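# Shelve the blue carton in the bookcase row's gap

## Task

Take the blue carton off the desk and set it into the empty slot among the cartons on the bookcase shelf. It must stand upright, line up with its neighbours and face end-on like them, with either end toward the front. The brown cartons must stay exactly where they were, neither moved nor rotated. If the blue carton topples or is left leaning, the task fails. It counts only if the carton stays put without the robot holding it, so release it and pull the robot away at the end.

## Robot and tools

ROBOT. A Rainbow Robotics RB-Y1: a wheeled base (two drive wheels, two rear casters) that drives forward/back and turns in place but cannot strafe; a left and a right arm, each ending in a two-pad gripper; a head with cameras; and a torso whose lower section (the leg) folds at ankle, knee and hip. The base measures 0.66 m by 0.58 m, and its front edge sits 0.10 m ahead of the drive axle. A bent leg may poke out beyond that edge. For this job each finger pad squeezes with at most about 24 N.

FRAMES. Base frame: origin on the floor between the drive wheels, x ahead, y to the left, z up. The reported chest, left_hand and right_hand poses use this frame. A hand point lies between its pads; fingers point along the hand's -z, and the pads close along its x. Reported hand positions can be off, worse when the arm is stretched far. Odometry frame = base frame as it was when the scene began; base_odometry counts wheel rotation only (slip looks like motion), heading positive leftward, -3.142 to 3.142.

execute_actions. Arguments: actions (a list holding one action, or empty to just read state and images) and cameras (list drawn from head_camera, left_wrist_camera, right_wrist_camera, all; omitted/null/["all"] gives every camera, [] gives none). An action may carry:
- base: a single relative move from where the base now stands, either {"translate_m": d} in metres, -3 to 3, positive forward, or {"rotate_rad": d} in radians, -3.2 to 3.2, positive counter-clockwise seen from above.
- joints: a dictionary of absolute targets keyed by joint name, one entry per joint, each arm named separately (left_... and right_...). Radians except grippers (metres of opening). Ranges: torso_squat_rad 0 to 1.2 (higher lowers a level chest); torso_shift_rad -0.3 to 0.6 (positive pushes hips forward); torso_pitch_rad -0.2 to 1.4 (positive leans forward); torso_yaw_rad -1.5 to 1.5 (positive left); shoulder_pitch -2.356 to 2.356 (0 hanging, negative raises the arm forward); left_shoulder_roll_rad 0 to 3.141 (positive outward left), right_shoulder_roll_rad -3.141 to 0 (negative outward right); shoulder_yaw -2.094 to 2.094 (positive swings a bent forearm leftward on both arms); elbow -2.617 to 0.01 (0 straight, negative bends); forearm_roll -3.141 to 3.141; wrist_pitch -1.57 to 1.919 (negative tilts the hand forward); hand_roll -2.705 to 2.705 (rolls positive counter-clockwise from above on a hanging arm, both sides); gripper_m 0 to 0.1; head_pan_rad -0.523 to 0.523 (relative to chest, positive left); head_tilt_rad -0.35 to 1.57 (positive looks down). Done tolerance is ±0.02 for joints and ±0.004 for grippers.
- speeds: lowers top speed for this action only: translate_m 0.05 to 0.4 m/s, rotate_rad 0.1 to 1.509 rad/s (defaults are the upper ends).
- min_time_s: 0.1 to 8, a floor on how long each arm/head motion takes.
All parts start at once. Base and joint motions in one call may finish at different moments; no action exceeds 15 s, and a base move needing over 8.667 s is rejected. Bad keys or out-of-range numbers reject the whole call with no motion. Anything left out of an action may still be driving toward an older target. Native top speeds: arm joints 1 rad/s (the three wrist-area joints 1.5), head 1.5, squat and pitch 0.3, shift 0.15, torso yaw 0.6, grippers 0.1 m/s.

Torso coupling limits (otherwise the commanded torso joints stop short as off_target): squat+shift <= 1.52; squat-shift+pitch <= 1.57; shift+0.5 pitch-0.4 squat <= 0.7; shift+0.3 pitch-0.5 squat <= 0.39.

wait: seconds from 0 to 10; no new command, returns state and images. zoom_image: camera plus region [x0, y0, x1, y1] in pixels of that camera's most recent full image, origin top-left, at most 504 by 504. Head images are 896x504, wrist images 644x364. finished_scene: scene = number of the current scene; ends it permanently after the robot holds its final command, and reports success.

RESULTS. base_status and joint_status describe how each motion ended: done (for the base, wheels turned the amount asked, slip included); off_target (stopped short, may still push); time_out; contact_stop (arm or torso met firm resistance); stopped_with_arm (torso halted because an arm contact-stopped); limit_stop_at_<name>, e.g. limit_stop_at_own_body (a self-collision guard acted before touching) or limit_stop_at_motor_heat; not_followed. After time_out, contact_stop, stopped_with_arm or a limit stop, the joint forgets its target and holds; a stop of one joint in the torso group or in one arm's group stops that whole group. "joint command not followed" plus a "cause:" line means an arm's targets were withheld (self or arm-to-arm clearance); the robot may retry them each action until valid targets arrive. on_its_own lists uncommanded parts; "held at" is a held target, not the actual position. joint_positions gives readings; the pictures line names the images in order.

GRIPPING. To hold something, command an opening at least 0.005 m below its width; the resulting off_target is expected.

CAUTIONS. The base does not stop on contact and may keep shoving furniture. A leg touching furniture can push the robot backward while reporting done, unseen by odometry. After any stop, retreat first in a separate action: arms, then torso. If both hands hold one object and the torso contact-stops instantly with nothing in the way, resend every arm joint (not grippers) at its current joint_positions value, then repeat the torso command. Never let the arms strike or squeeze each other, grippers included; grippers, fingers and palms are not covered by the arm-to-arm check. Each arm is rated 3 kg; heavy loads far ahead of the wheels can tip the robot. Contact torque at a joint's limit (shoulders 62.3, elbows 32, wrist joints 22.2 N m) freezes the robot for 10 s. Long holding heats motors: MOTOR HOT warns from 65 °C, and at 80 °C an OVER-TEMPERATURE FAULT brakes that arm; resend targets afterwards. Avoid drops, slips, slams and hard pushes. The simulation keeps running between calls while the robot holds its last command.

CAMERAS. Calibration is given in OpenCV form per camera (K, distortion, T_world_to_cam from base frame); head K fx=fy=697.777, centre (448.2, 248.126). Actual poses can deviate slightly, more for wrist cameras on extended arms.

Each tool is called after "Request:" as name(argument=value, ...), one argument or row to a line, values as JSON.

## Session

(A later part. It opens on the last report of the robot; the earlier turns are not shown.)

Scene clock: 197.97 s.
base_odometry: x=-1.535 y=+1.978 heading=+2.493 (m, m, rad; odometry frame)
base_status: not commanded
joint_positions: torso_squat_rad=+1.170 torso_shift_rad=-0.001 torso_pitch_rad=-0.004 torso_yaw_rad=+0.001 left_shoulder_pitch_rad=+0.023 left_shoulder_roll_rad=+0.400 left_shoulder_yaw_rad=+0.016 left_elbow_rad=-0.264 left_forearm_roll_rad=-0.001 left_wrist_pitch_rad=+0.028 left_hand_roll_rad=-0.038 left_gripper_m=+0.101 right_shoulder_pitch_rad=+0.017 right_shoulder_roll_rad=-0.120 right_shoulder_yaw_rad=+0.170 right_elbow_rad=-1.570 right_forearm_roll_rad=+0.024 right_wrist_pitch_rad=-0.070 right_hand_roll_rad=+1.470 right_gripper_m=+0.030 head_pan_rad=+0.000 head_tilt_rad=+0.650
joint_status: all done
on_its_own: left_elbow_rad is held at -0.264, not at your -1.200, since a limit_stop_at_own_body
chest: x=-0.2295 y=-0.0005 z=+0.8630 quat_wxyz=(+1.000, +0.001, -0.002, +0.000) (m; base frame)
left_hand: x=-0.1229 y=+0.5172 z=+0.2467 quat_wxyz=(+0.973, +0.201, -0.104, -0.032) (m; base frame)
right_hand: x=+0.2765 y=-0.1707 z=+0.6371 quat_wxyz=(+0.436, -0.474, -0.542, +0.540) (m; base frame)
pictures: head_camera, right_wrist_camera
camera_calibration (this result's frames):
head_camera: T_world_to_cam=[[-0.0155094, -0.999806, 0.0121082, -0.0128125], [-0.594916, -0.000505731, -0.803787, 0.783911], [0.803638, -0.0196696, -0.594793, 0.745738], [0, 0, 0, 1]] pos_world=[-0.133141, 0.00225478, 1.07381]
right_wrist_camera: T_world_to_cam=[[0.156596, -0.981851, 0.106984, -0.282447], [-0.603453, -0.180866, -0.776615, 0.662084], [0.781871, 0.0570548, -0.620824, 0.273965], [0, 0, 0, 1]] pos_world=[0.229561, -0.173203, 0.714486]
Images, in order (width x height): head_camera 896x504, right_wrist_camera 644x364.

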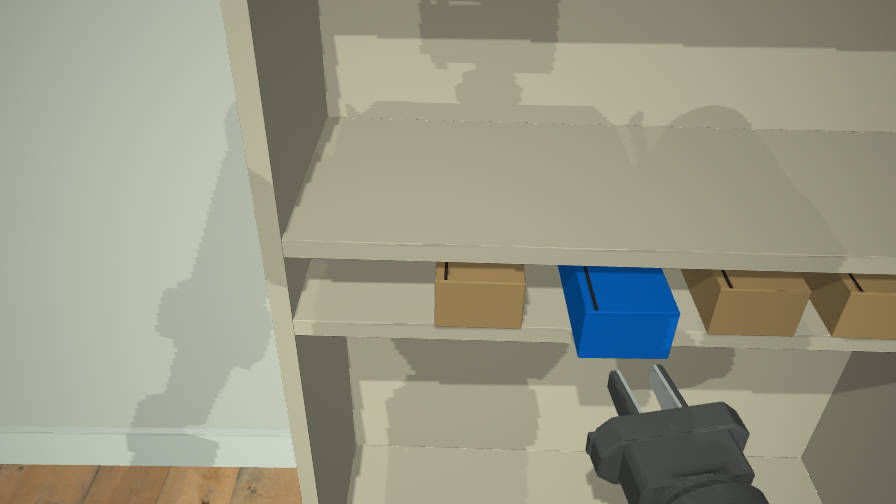

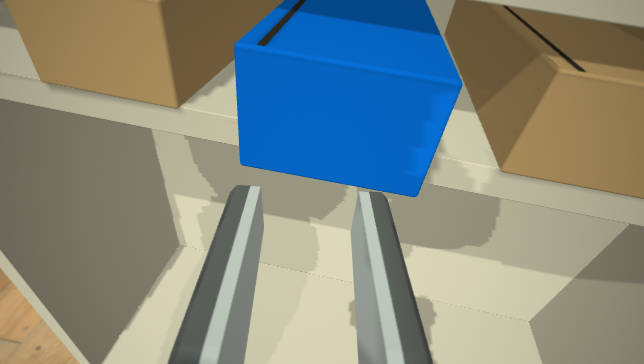

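Gap ~.04 plus push ~.045.

Request:
execute_actions(
  actions=[
    {"base":{"translate_m":0.075},"speeds":{"translate_m":0.05}},
  ],
  cameras=["head_camera"],
)

Scene clock: 206.47 s.
base_odometry: x=-1.595 y=+2.023 heading=+2.493 (m, m, rad; odometry frame)
base_status: done
joint_positions: torso_squat_rad=+1.170 torso_shift_rad=-0.001 torso_pitch_rad=-0.004 torso_yaw_rad=+0.001 left_shoulder_pitch_rad=+0.023 left_shoulder_roll_rad=+0.400 left_shoulder_yaw_rad=+0.016 left_elbow_rad=-0.264 left_forearm_roll_rad=-0.001 left_wrist_pitch_rad=+0.028 left_hand_roll_rad=-0.038 left_gripper_m=+0.101 right_shoulder_pitch_rad=+0.017 right_shoulder_roll_rad=-0.120 right_shoulder_yaw_rad=+0.170 right_elbow_rad=-1.570 right_forearm_roll_rad=+0.024 right_wrist_pitch_rad=-0.070 right_hand_roll_rad=+1.470 right_gripper_m=+0.030 head_pan_rad=+0.000 head_tilt_rad=+0.650
joint_status: not commanded
on_its_own: left_elbow_rad is held at -0.264, not at your -1.200, since a limit_stop_at_own_body
chest: x=-0.2294 y=-0.0005 z=+0.8630 quat_wxyz=(+1.000, +0.001, -0.002, +0.000) (m; base frame)
left_hand: x=-0.1229 y=+0.5172 z=+0.2467 quat_wxyz=(+0.974, +0.201, -0.104, -0.032) (m; base frame)
right_hand: x=+0.2765 y=-0.1707 z=+0.6370 quat_wxyz=(+0.436, -0.474, -0.542, +0.540) (m; base frame)
pictures: head_camera
camera_calibration (this result's frames):
head_camera: T_world_to_cam=[[-0.0155067, -0.999806, 0.0121117, -0.0128135], [-0.595104, -0.000505504, -0.803649, 0.783816], [0.803499, -0.0196697, -0.594981, 0.74579], [0, 0, 0, 1]] pos_world=[-0.132988, 0.00225465, 1.0738]
Images, in order (width x height): head_camera 896x504.

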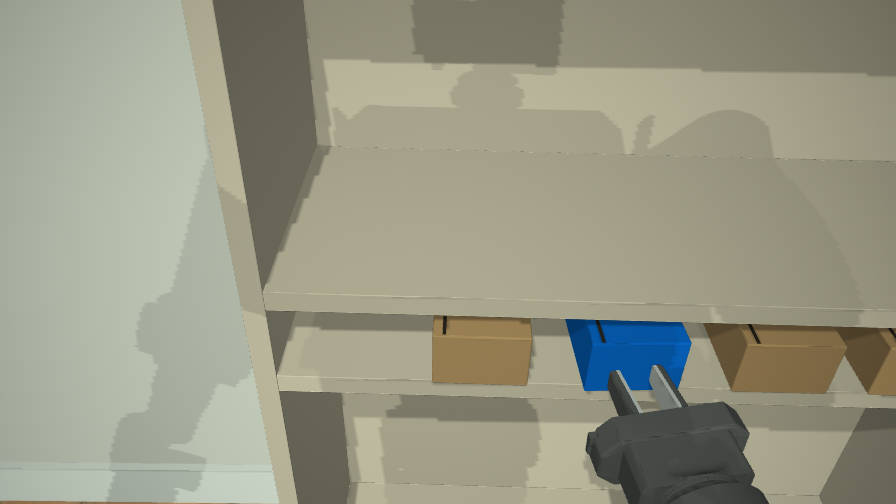

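Request:
execute_actions(
  actions=[
    {"base":{"translate_m":-0.3}},
  ],
  cameras=[],
)

Request:
finished_scene(
  scene=1,
)

Scene clock: 213.33 s.
base_odometry: x=-1.356 y=+1.842 heading=+2.492 (m, m, rad; odometry frame)
base_status: done
joint_positions: torso_squat_rad=+1.170 torso_shift_rad=-0.001 torso_pitch_rad=-0.004 torso_yaw_rad=+0.001 left_shoulder_pitch_rad=+0.023 left_shoulder_roll_rad=+0.400 left_shoulder_yaw_rad=+0.016 left_elbow_rad=-0.264 left_forearm_roll_rad=-0.001 left_wrist_pitch_rad=+0.028 left_hand_roll_rad=-0.038 left_gripper_m=+0.101 right_shoulder_pitch_rad=+0.017 right_shoulder_roll_rad=-0.120 right_shoulder_yaw_rad=+0.170 right_elbow_rad=-1.570 right_forearm_roll_rad=+0.024 right_wrist_pitch_rad=-0.070 right_hand_roll_rad=+1.470 right_gripper_m=+0.030 head_pan_rad=+0.000 head_tilt_rad=+0.650
joint_status: not commanded
on_its_own: left_elbow_rad is held at -0.264, not at your -1.200, since a limit_stop_at_own_body
chest: x=-0.2295 y=-0.0005 z=+0.8630 quat_wxyz=(+1.000, +0.001, -0.002, +0.000) (m; base frame)
left_hand: x=-0.1230 y=+0.5172 z=+0.2467 quat_wxyz=(+0.974, +0.201, -0.104, -0.032) (m; base frame)
right_hand: x=+0.2765 y=-0.1707 z=+0.6370 quat_wxyz=(+0.436, -0.474, -0.542, +0.540) (m; base frame)
pictures: none
No camera images: the call's "cameras" was empty. Leave "cameras" out to get every camera's image.

The scene is finished: the task was done.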